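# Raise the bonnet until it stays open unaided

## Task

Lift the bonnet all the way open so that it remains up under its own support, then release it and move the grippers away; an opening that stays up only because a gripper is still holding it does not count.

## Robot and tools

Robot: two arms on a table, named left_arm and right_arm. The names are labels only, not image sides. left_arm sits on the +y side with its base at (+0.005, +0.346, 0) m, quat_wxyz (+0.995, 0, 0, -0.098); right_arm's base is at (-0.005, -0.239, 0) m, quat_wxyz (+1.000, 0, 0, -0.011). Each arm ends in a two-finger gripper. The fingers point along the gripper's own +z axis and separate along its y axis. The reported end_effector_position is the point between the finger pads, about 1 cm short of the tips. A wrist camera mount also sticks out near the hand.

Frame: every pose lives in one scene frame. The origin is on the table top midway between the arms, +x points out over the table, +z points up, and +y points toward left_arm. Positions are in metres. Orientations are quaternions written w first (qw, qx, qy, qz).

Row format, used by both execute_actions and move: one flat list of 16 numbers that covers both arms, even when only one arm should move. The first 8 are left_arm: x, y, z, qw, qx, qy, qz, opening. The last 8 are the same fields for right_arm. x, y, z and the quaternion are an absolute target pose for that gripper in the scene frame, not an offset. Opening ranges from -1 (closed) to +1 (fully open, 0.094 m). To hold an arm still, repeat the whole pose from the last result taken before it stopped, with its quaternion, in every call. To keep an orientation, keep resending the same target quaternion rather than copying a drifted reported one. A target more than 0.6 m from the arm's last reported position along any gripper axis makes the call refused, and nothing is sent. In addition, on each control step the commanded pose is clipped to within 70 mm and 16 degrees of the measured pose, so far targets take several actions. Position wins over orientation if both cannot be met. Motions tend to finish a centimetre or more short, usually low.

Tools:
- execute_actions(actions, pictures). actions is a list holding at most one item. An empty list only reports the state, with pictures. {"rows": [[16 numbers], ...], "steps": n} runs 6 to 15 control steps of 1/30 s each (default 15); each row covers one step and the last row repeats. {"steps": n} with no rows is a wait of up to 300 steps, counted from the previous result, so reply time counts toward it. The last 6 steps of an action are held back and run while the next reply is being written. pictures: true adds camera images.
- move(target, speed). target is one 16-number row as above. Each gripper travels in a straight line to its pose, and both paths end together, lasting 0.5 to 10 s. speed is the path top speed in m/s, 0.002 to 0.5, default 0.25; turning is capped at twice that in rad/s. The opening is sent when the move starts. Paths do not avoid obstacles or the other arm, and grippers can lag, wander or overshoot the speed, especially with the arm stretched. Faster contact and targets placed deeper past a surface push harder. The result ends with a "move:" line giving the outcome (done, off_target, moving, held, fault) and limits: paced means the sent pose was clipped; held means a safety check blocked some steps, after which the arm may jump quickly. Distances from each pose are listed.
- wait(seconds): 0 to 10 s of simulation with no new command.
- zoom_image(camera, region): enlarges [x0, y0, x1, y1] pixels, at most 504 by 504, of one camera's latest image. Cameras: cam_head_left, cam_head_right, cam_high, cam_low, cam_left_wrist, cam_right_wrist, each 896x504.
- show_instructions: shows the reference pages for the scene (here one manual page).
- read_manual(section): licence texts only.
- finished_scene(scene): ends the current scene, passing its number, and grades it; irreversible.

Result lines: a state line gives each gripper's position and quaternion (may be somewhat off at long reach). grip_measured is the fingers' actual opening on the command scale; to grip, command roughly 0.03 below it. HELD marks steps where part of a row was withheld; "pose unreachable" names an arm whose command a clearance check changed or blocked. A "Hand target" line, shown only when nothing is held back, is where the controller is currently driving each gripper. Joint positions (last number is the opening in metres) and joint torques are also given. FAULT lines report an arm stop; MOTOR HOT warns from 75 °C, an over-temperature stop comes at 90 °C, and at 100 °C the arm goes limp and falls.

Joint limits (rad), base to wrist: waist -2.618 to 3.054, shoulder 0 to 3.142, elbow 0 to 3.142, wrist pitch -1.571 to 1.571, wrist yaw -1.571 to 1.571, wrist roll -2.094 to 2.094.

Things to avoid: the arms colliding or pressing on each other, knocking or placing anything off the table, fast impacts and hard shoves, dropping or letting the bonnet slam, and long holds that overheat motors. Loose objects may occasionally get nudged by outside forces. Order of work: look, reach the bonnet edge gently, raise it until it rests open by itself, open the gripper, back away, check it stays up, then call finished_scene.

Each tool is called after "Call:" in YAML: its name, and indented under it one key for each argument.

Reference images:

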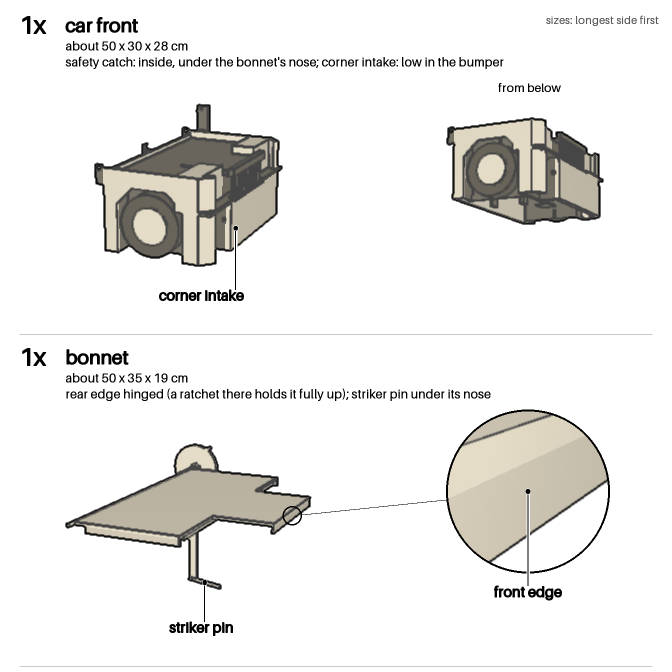

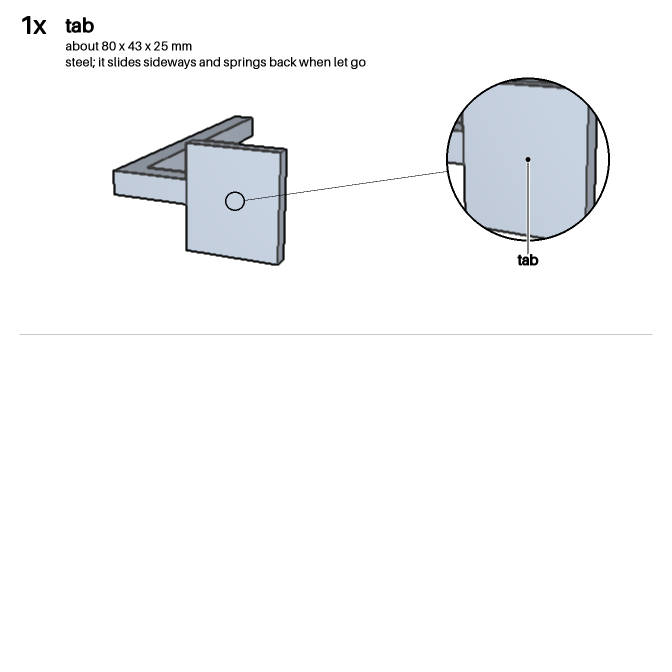

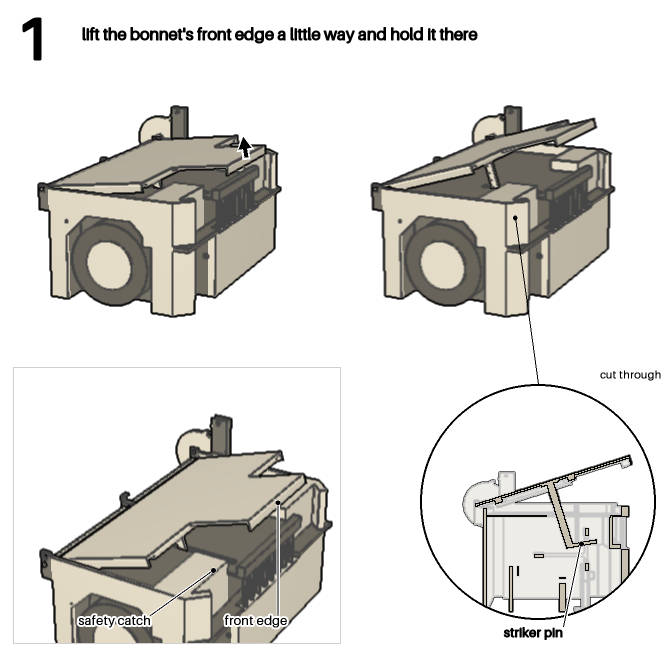

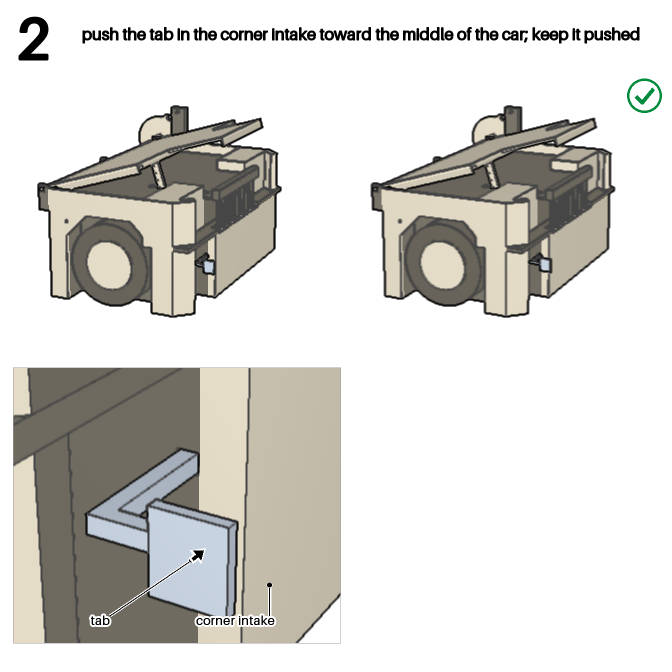

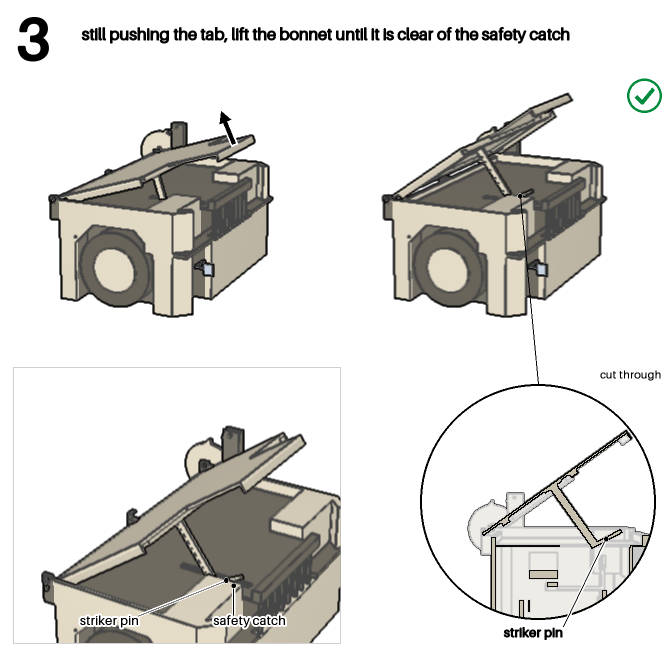

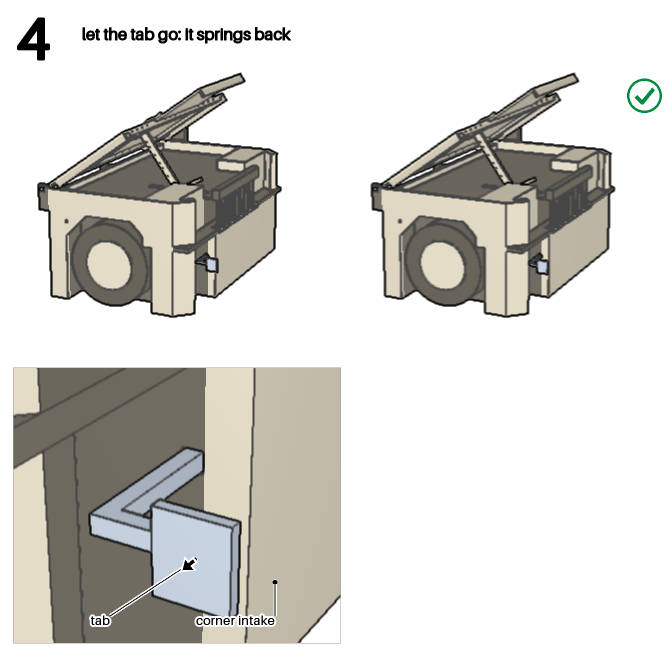

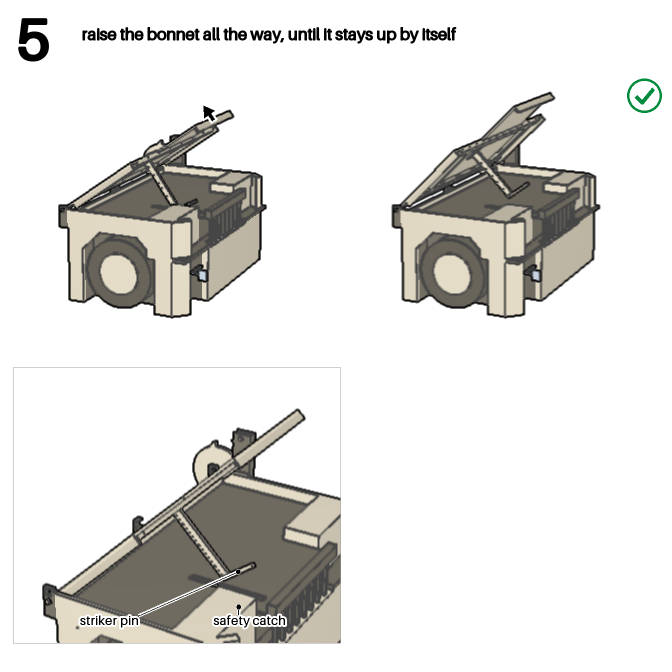

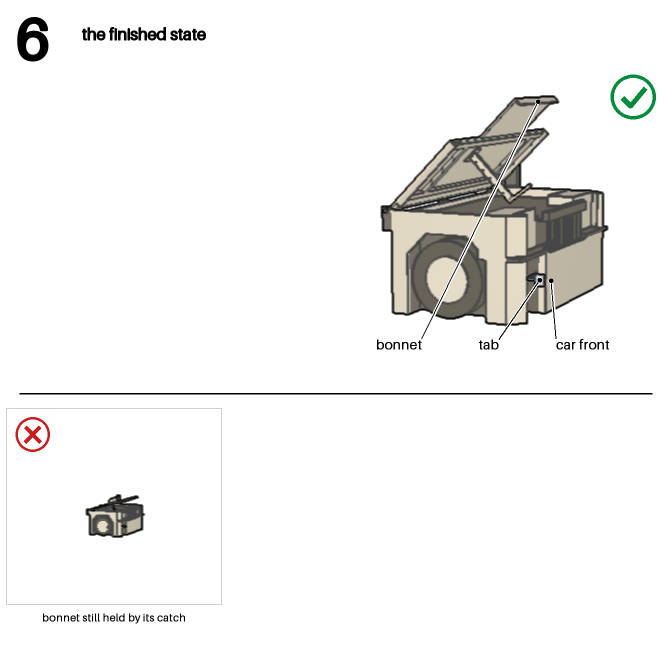

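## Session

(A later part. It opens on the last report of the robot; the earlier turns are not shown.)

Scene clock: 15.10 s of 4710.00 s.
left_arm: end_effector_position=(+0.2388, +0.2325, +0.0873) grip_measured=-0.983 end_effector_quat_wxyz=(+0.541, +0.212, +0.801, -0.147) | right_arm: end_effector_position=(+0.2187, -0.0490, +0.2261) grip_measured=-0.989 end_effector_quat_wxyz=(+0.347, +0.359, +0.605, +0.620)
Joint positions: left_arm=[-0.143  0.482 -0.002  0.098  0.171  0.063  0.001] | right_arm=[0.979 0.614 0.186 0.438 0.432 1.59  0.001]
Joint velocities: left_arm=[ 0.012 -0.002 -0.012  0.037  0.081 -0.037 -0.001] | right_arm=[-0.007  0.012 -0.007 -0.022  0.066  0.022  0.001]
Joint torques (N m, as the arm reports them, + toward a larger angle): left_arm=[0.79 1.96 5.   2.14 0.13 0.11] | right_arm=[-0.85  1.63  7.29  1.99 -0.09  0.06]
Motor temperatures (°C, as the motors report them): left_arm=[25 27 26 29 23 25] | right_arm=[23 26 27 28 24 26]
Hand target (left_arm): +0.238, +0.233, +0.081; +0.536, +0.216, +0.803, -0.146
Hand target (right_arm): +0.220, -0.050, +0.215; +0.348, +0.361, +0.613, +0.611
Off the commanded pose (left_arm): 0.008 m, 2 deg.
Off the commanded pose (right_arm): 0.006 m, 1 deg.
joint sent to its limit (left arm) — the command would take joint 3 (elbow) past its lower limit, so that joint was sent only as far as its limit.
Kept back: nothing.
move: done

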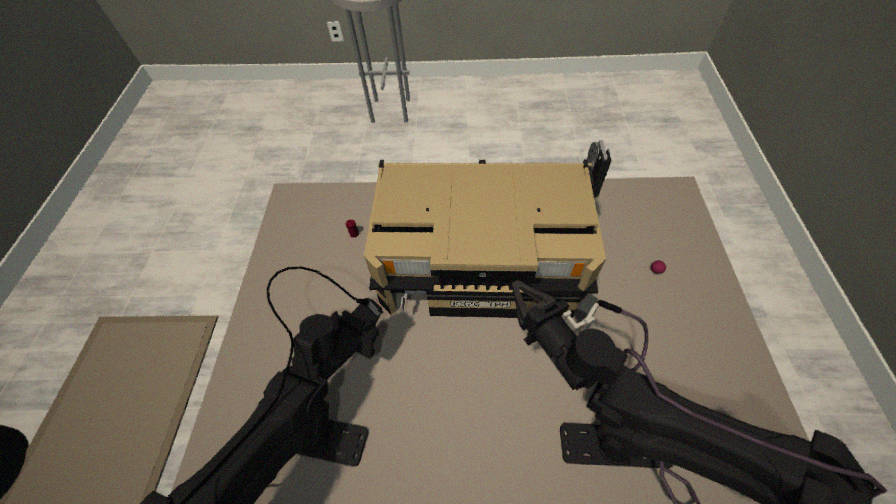

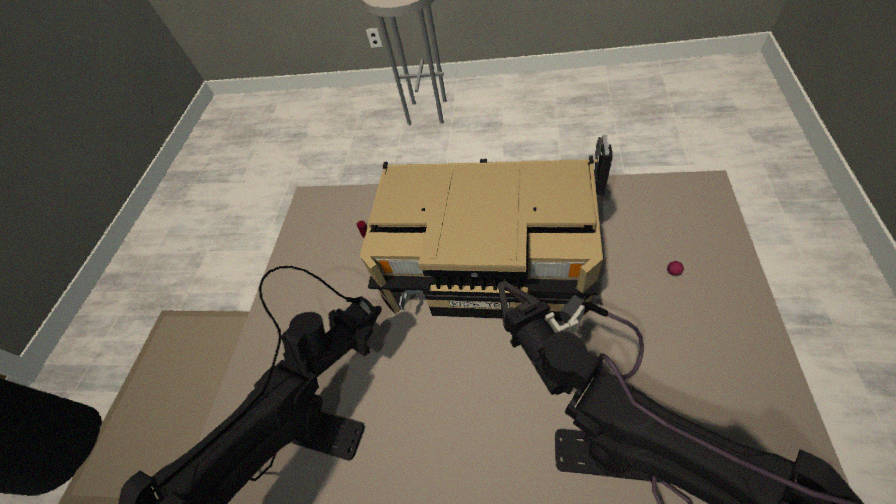

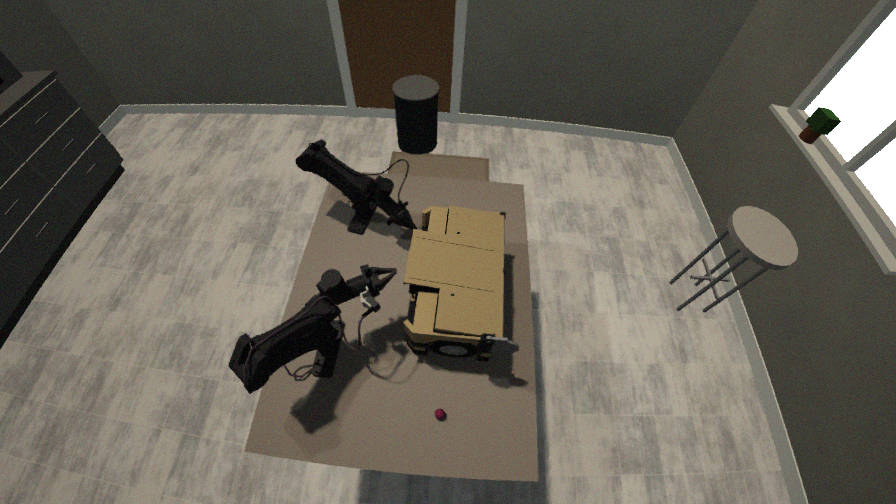

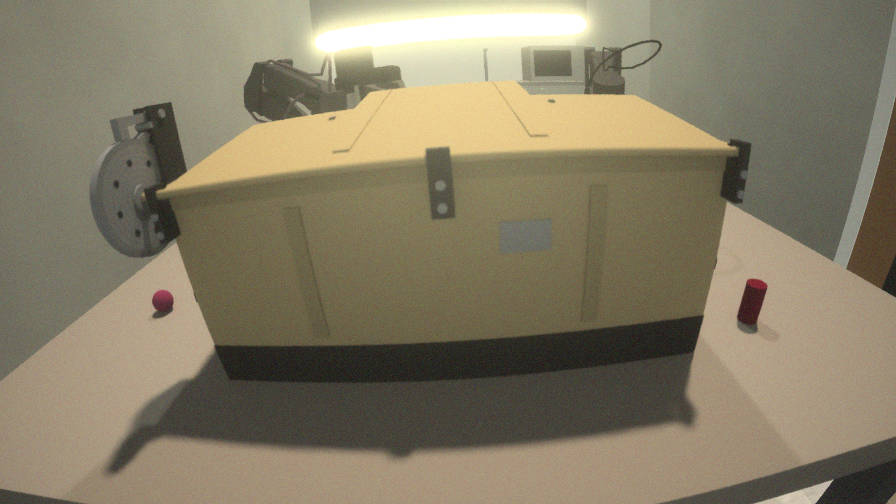

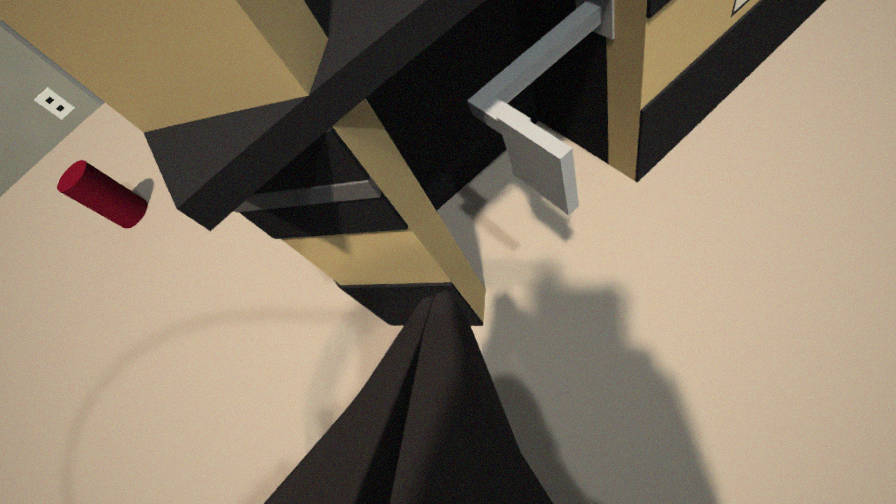

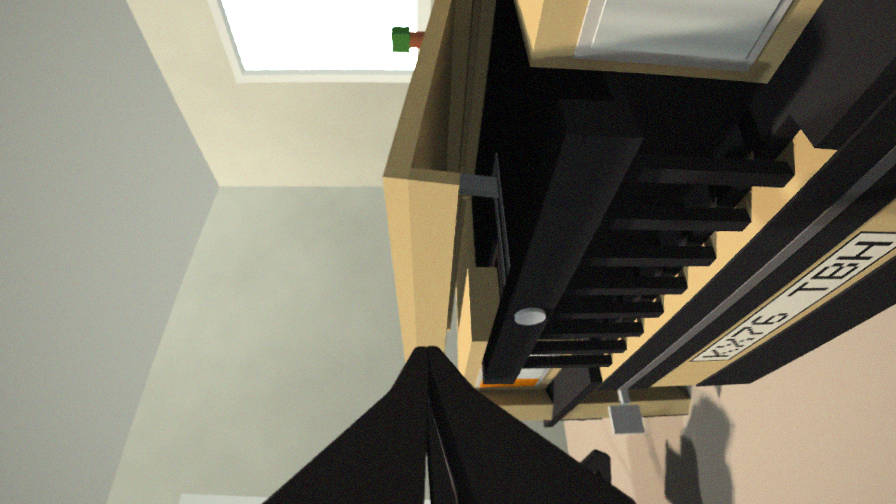

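Call:
move:
  target: [0.25,0.21,0.075,0.554,0.212,0.791,-0.149,-1,0.235,-0.04,0.2,0.43,0.43,0.561,0.561,-1]
  speed: 0.1

Scene clock: 17.33 s of 4710.00 s.
left_arm: end_effector_position=(+0.2523, +0.2113, +0.0830) grip_measured=-0.983 end_effector_quat_wxyz=(+0.546, +0.218, +0.796, -0.143) | right_arm: end_effector_position=(+0.2357, -0.0446, +0.2031) grip_measured=-0.989 end_effector_quat_wxyz=(+0.430, +0.433, +0.555, +0.566)
Joint positions: left_arm=[-0.276  0.818 -0.002  0.45   0.048  0.029  0.001] | right_arm=[1.155 1.048 0.186 0.877 0.873 1.572 0.001]
Joint velocities: left_arm=[-0.012  0.012 -0.002  0.037 -0.022  0.007 -0.   ] | right_arm=[-0.012  0.002  0.007 -0.125  0.066 -0.022  0.   ]
Joint torques (N m, as the arm reports them, + toward a larger angle): left_arm=[-0.81  0.75  4.39  2.16 -0.04 -0.14] | right_arm=[ 0.78 -0.19  8.14  1.86  0.02 -0.12]
Motor temperatures (°C, as the motors report them): left_arm=[25 27 26 29 23 25] | right_arm=[23 26 27 28 24 26]
Hand target (left_arm): +0.249, +0.211, +0.076; +0.540, +0.215, +0.801, -0.146
Hand target (right_arm): +0.235, -0.042, +0.202; +0.433, +0.427, +0.561, +0.562
Off the commanded pose (left_arm): 0.008 m, 1 deg.
Off the commanded pose (right_arm): 0.006 m, 1 deg.
joint sent to its limit (left arm) — the command would take joint 3 (elbow) past its lower limit, so that joint was sent only as far as its limit.
Kept back: nothing.
move: done

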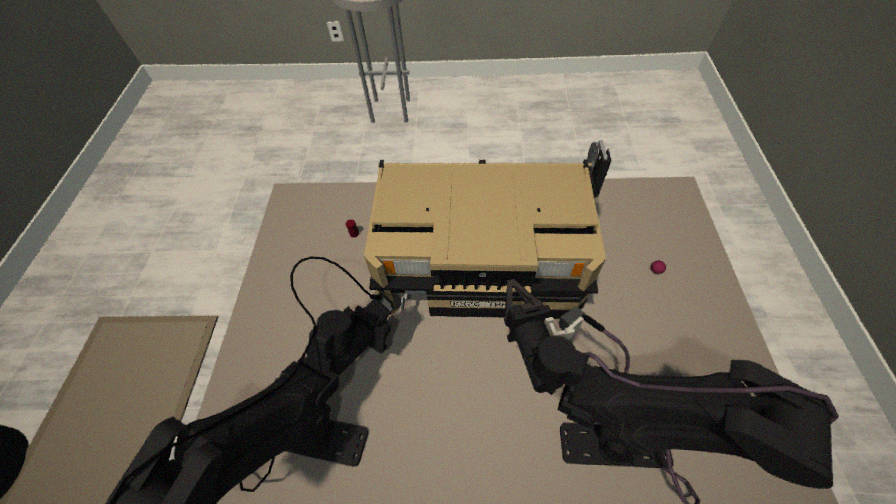

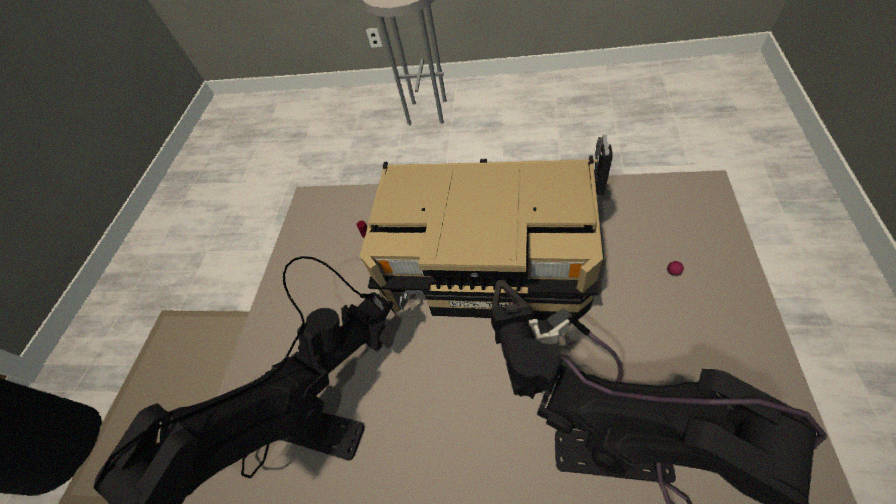

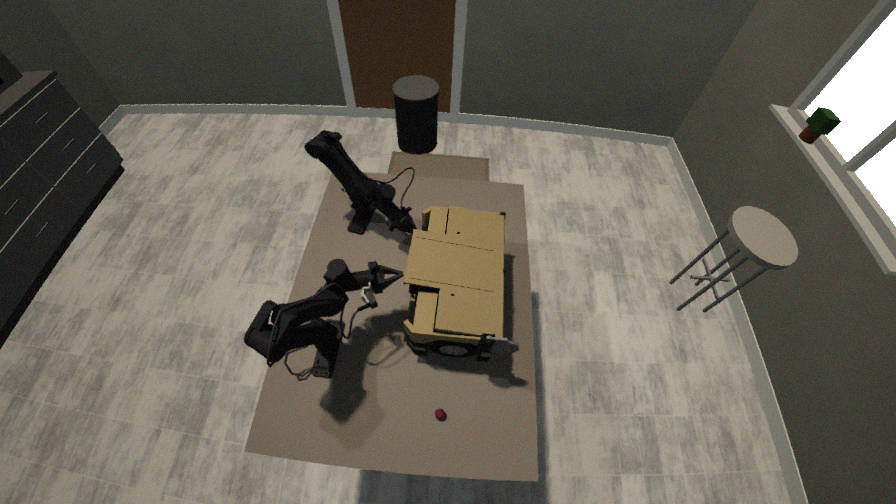

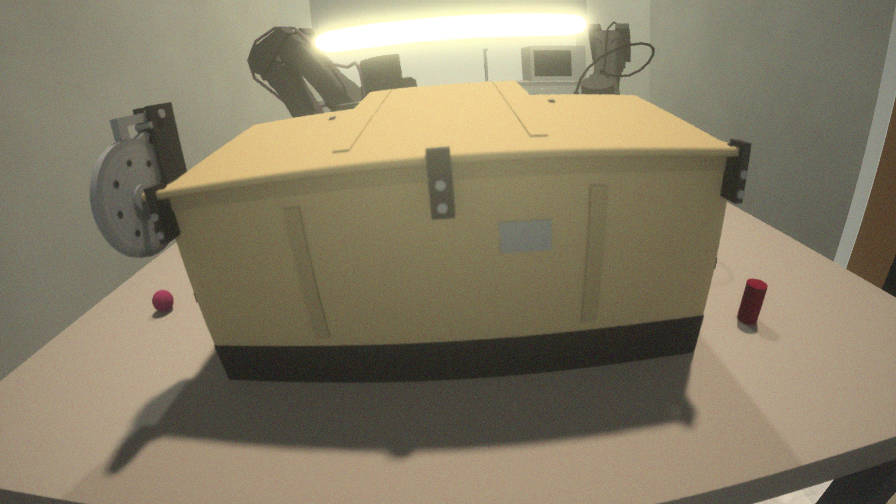

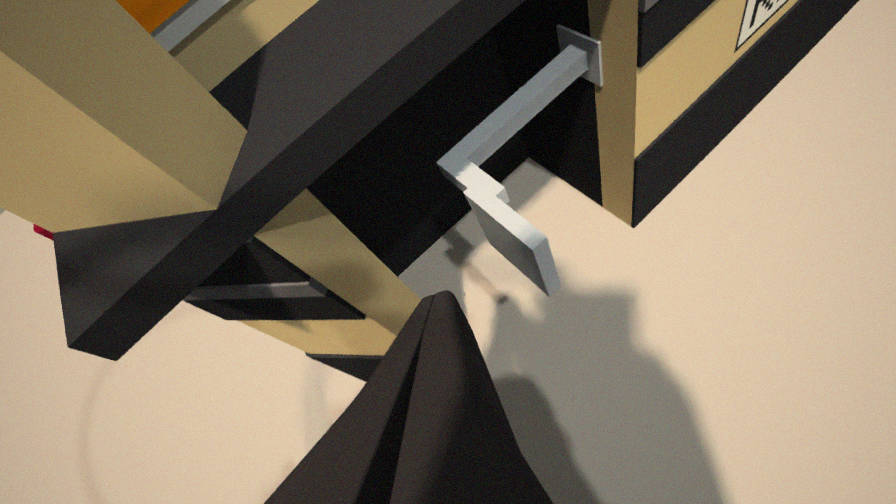

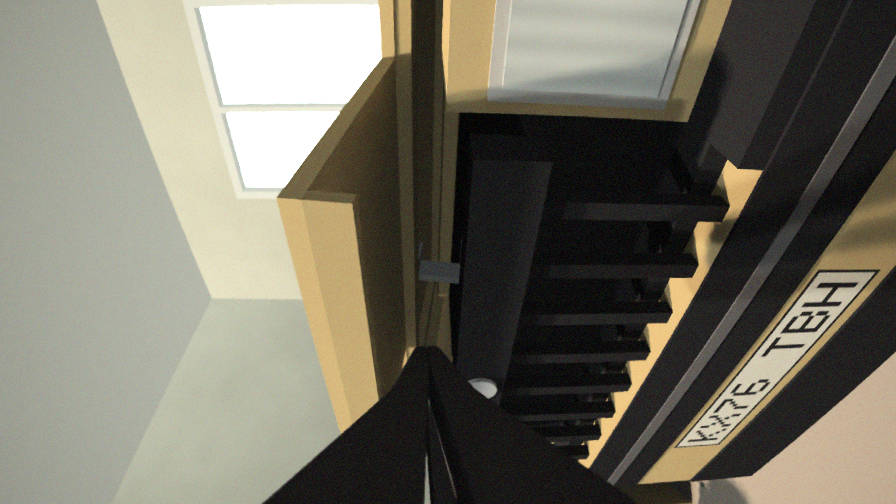

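Call:
move:
  target: [0.262,0.205,0.07,0.554,0.212,0.791,-0.149,-1,0.275,-0.033,0.205,0.43,0.43,0.561,0.561,-1]
  speed: 0.04

Scene clock: 19.13 s of 4710.00 s.
left_arm: end_effector_position=(+0.2650, +0.2049, +0.0777) grip_measured=-0.983 end_effector_quat_wxyz=(+0.554, +0.216, +0.791, -0.145) | right_arm: end_effector_position=(+0.2698, -0.0368, +0.1970) grip_measured=-0.989 end_effector_quat_wxyz=(+0.427, +0.432, +0.567, +0.557)
Joint positions: left_arm=[-0.276  1.072 -0.002  0.722  0.048  0.029  0.001] | right_arm=[1.002 1.198 0.253 0.924 0.714 1.58  0.001]
Joint velocities: left_arm=[ 0.002 -0.022  0.012 -0.007 -0.022 -0.022 -0.   ] | right_arm=[-0.017 -0.012 -0.017  0.007  0.022  0.037  0.001]
Joint torques (N m, as the arm reports them, + toward a larger angle): left_arm=[-0.35 -0.2   3.63  2.14  0.   -0.14] | right_arm=[-0.82 -1.54  9.88  1.86 -0.03 -0.02]
Motor temperatures (°C, as the motors report them): left_arm=[25 27 26 30 23 25] | right_arm=[23 26 27 28 24 26]
Hand target (left_arm): +0.262, +0.205, +0.071; +0.547, +0.214, +0.796, -0.147
Hand target (right_arm): +0.275, -0.034, +0.204; +0.428, +0.432, +0.561, +0.561
Off the commanded pose (left_arm): 0.008 m, 1 deg.
Off the commanded pose (right_arm): 0.010 m, 1 deg.
joint sent to its limit (left arm) — the command would take joint 3 (elbow) past its lower limit, so that joint was sent only as far as its limit.
Kept back: nothing.
move: done

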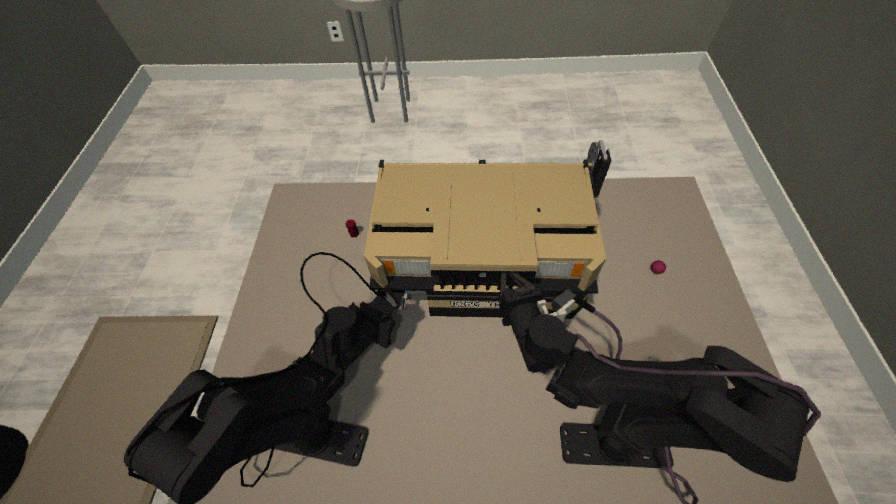

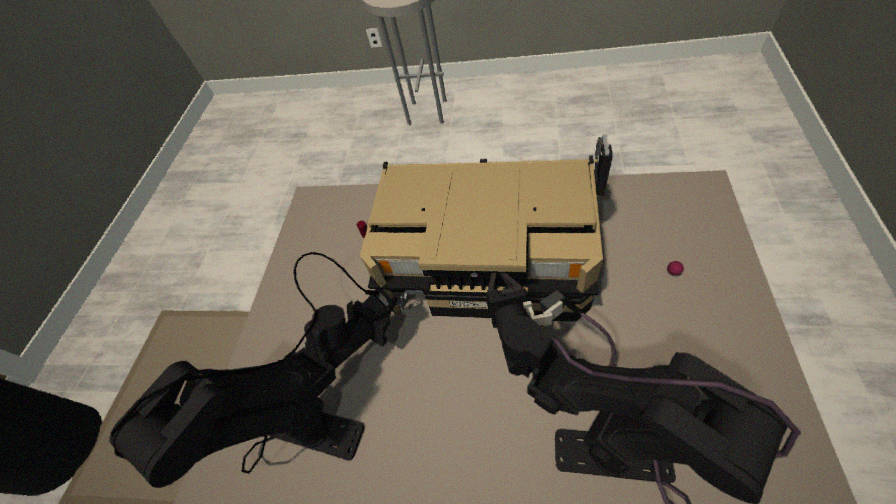

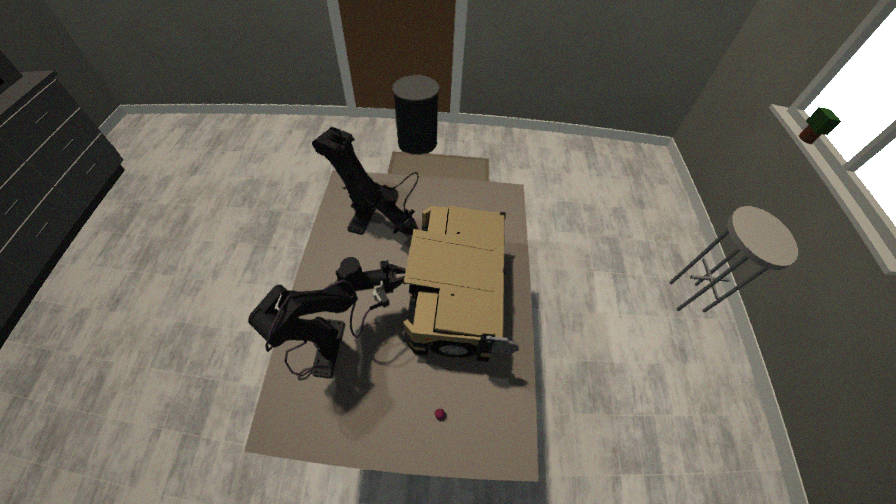

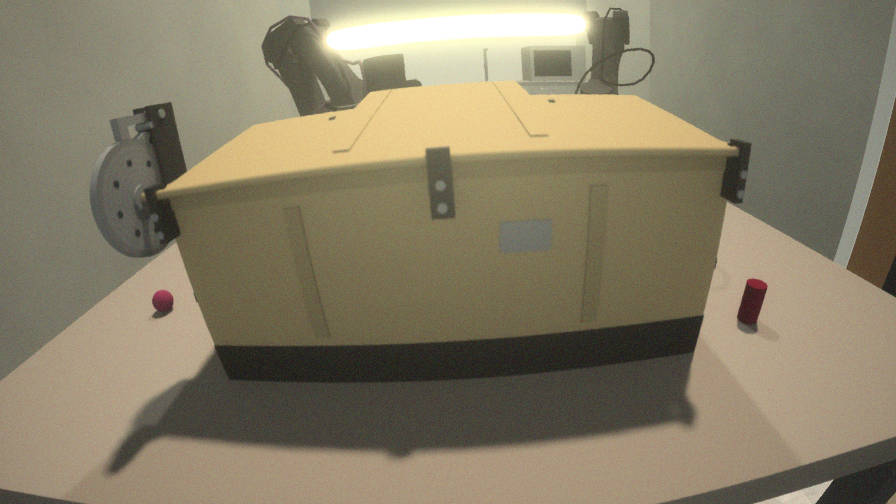

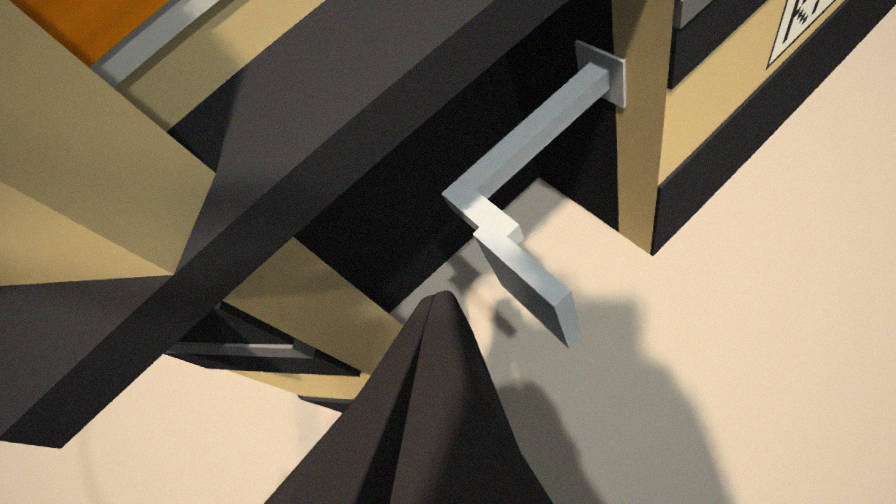

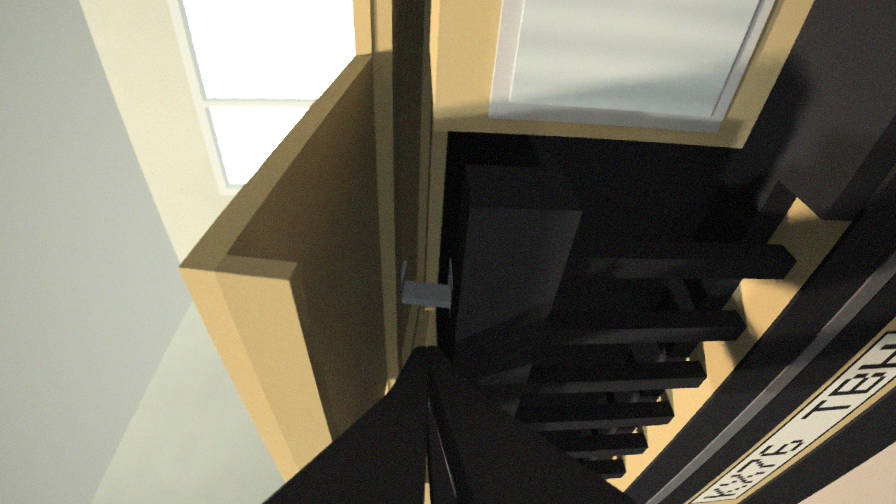

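Tip seems under the lip. Lift somewhat, advancing a little.

Call:
move:
  target: [0.262,0.205,0.07,0.554,0.212,0.791,-0.149,-1,0.29,-0.03,0.25,0.43,0.43,0.561,0.561,-1]
  speed: 0.03

Scene clock: 21.53 s of 4710.00 s.
left_arm: end_effector_position=(+0.2668, +0.2040, +0.0834) grip_measured=-0.983 end_effector_quat_wxyz=(+0.563, +0.215, +0.784, -0.147) | right_arm: end_effector_position=(+0.2809, -0.0318, +0.2009) grip_measured=-0.990 end_effector_quat_wxyz=(+0.423, +0.429, +0.611, +0.514)
Joint positions: left_arm=[-0.276  1.072 -0.002  0.746  0.048  0.029  0.001] | right_arm=[0.963 1.14  0.372 0.623 0.666 1.585 0.   ]
Joint velocities: left_arm=[-0.012 -0.007  0.007 -0.051 -0.051 -0.051 -0.001] | right_arm=[ 0.012 -0.012 -0.002 -0.022 -0.022 -0.007  0.   ]
Joint torques (N m, as the arm reports them, + toward a larger angle): left_arm=[-0.46  0.52  3.62  2.04 -0.02 -0.14] | right_arm=[-1.45 -5.49 13.8   2.39  0.   -0.11]
Motor temperatures (°C, as the motors report them): left_arm=[25 27 26 30 23 25] | right_arm=[23 26 27 29 24 26]
Hand target (left_arm): +0.262, +0.205, +0.071; +0.547, +0.214, +0.796, -0.147
Hand target (right_arm): +0.288, -0.032, +0.248; +0.430, +0.431, +0.561, +0.561
Off the commanded pose (left_arm): 0.014 m, 1 deg.
Off the commanded pose (right_arm): 0.050 m, 8 deg.
joint sent to its limit (left arm) — the command would take joint 3 (elbow) past its lower limit, so that joint was sent only as far as its limit.
Kept back: nothing.
move: off_target (left_arm, right_arm)

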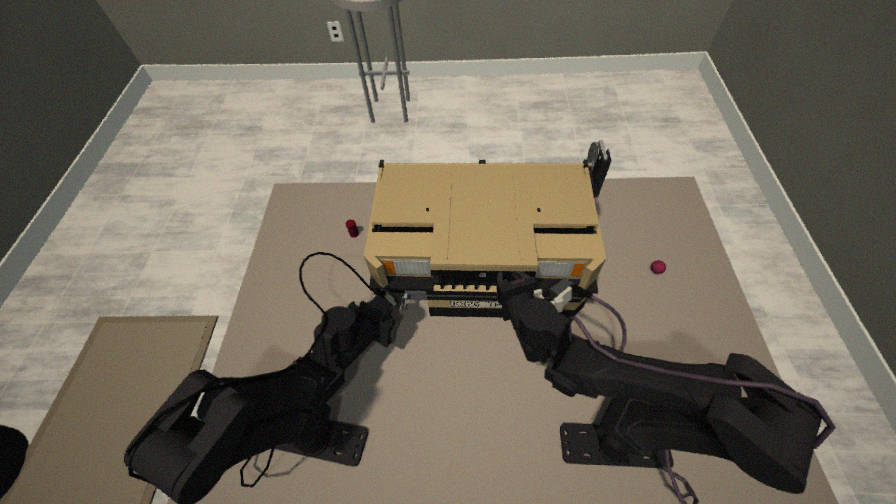

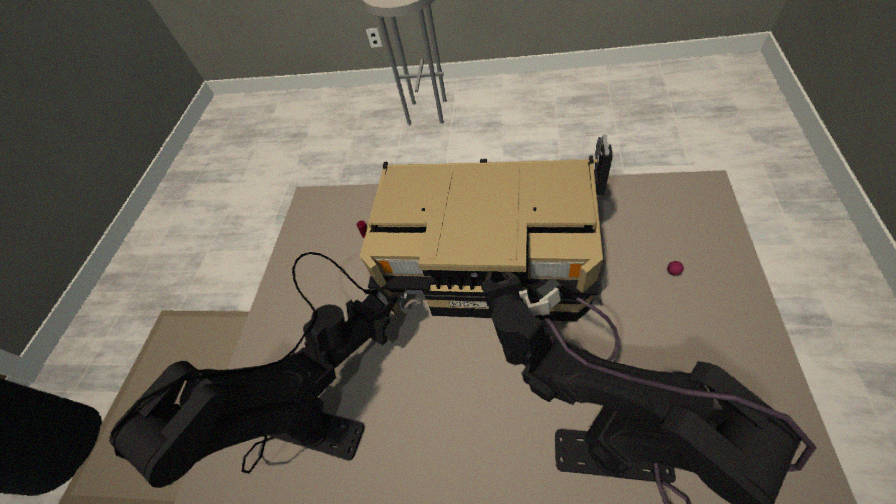

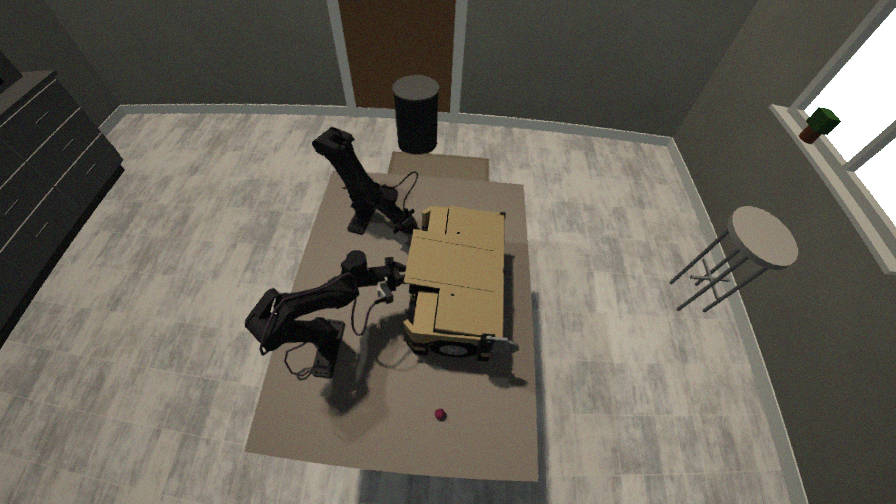

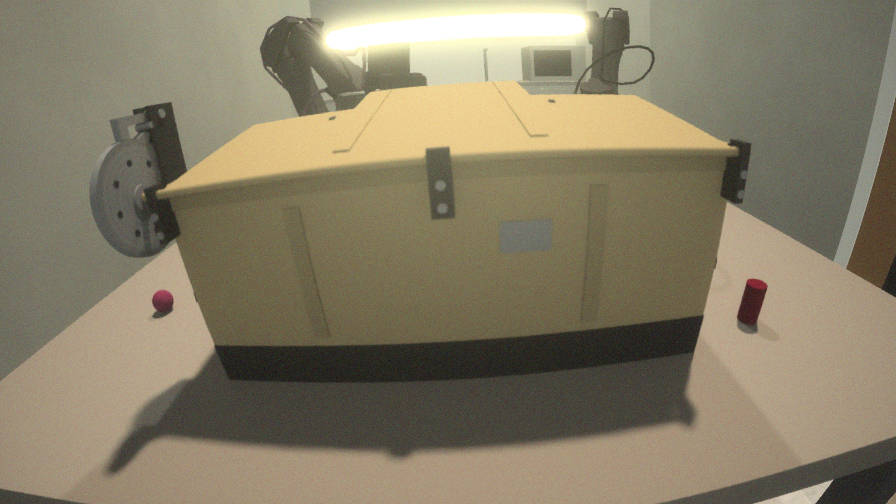

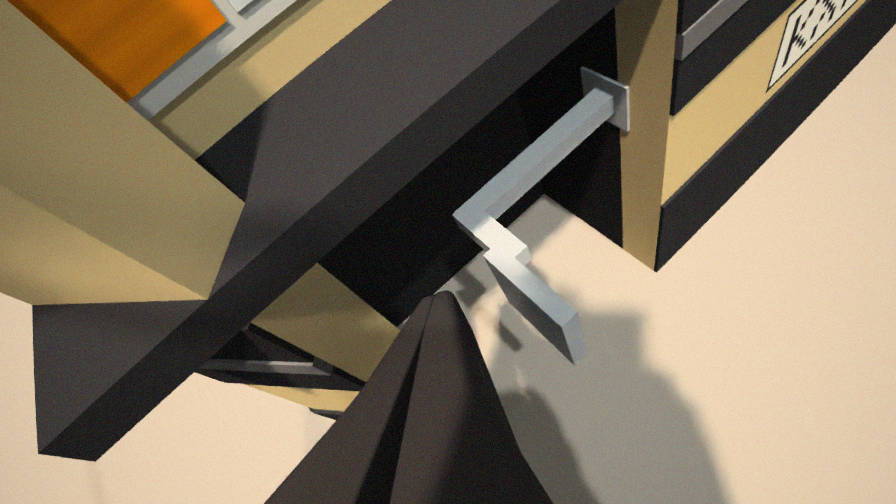

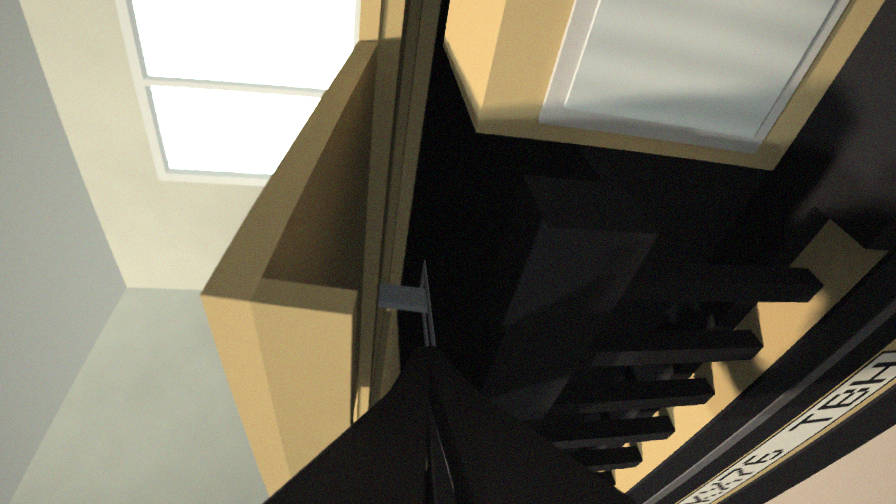

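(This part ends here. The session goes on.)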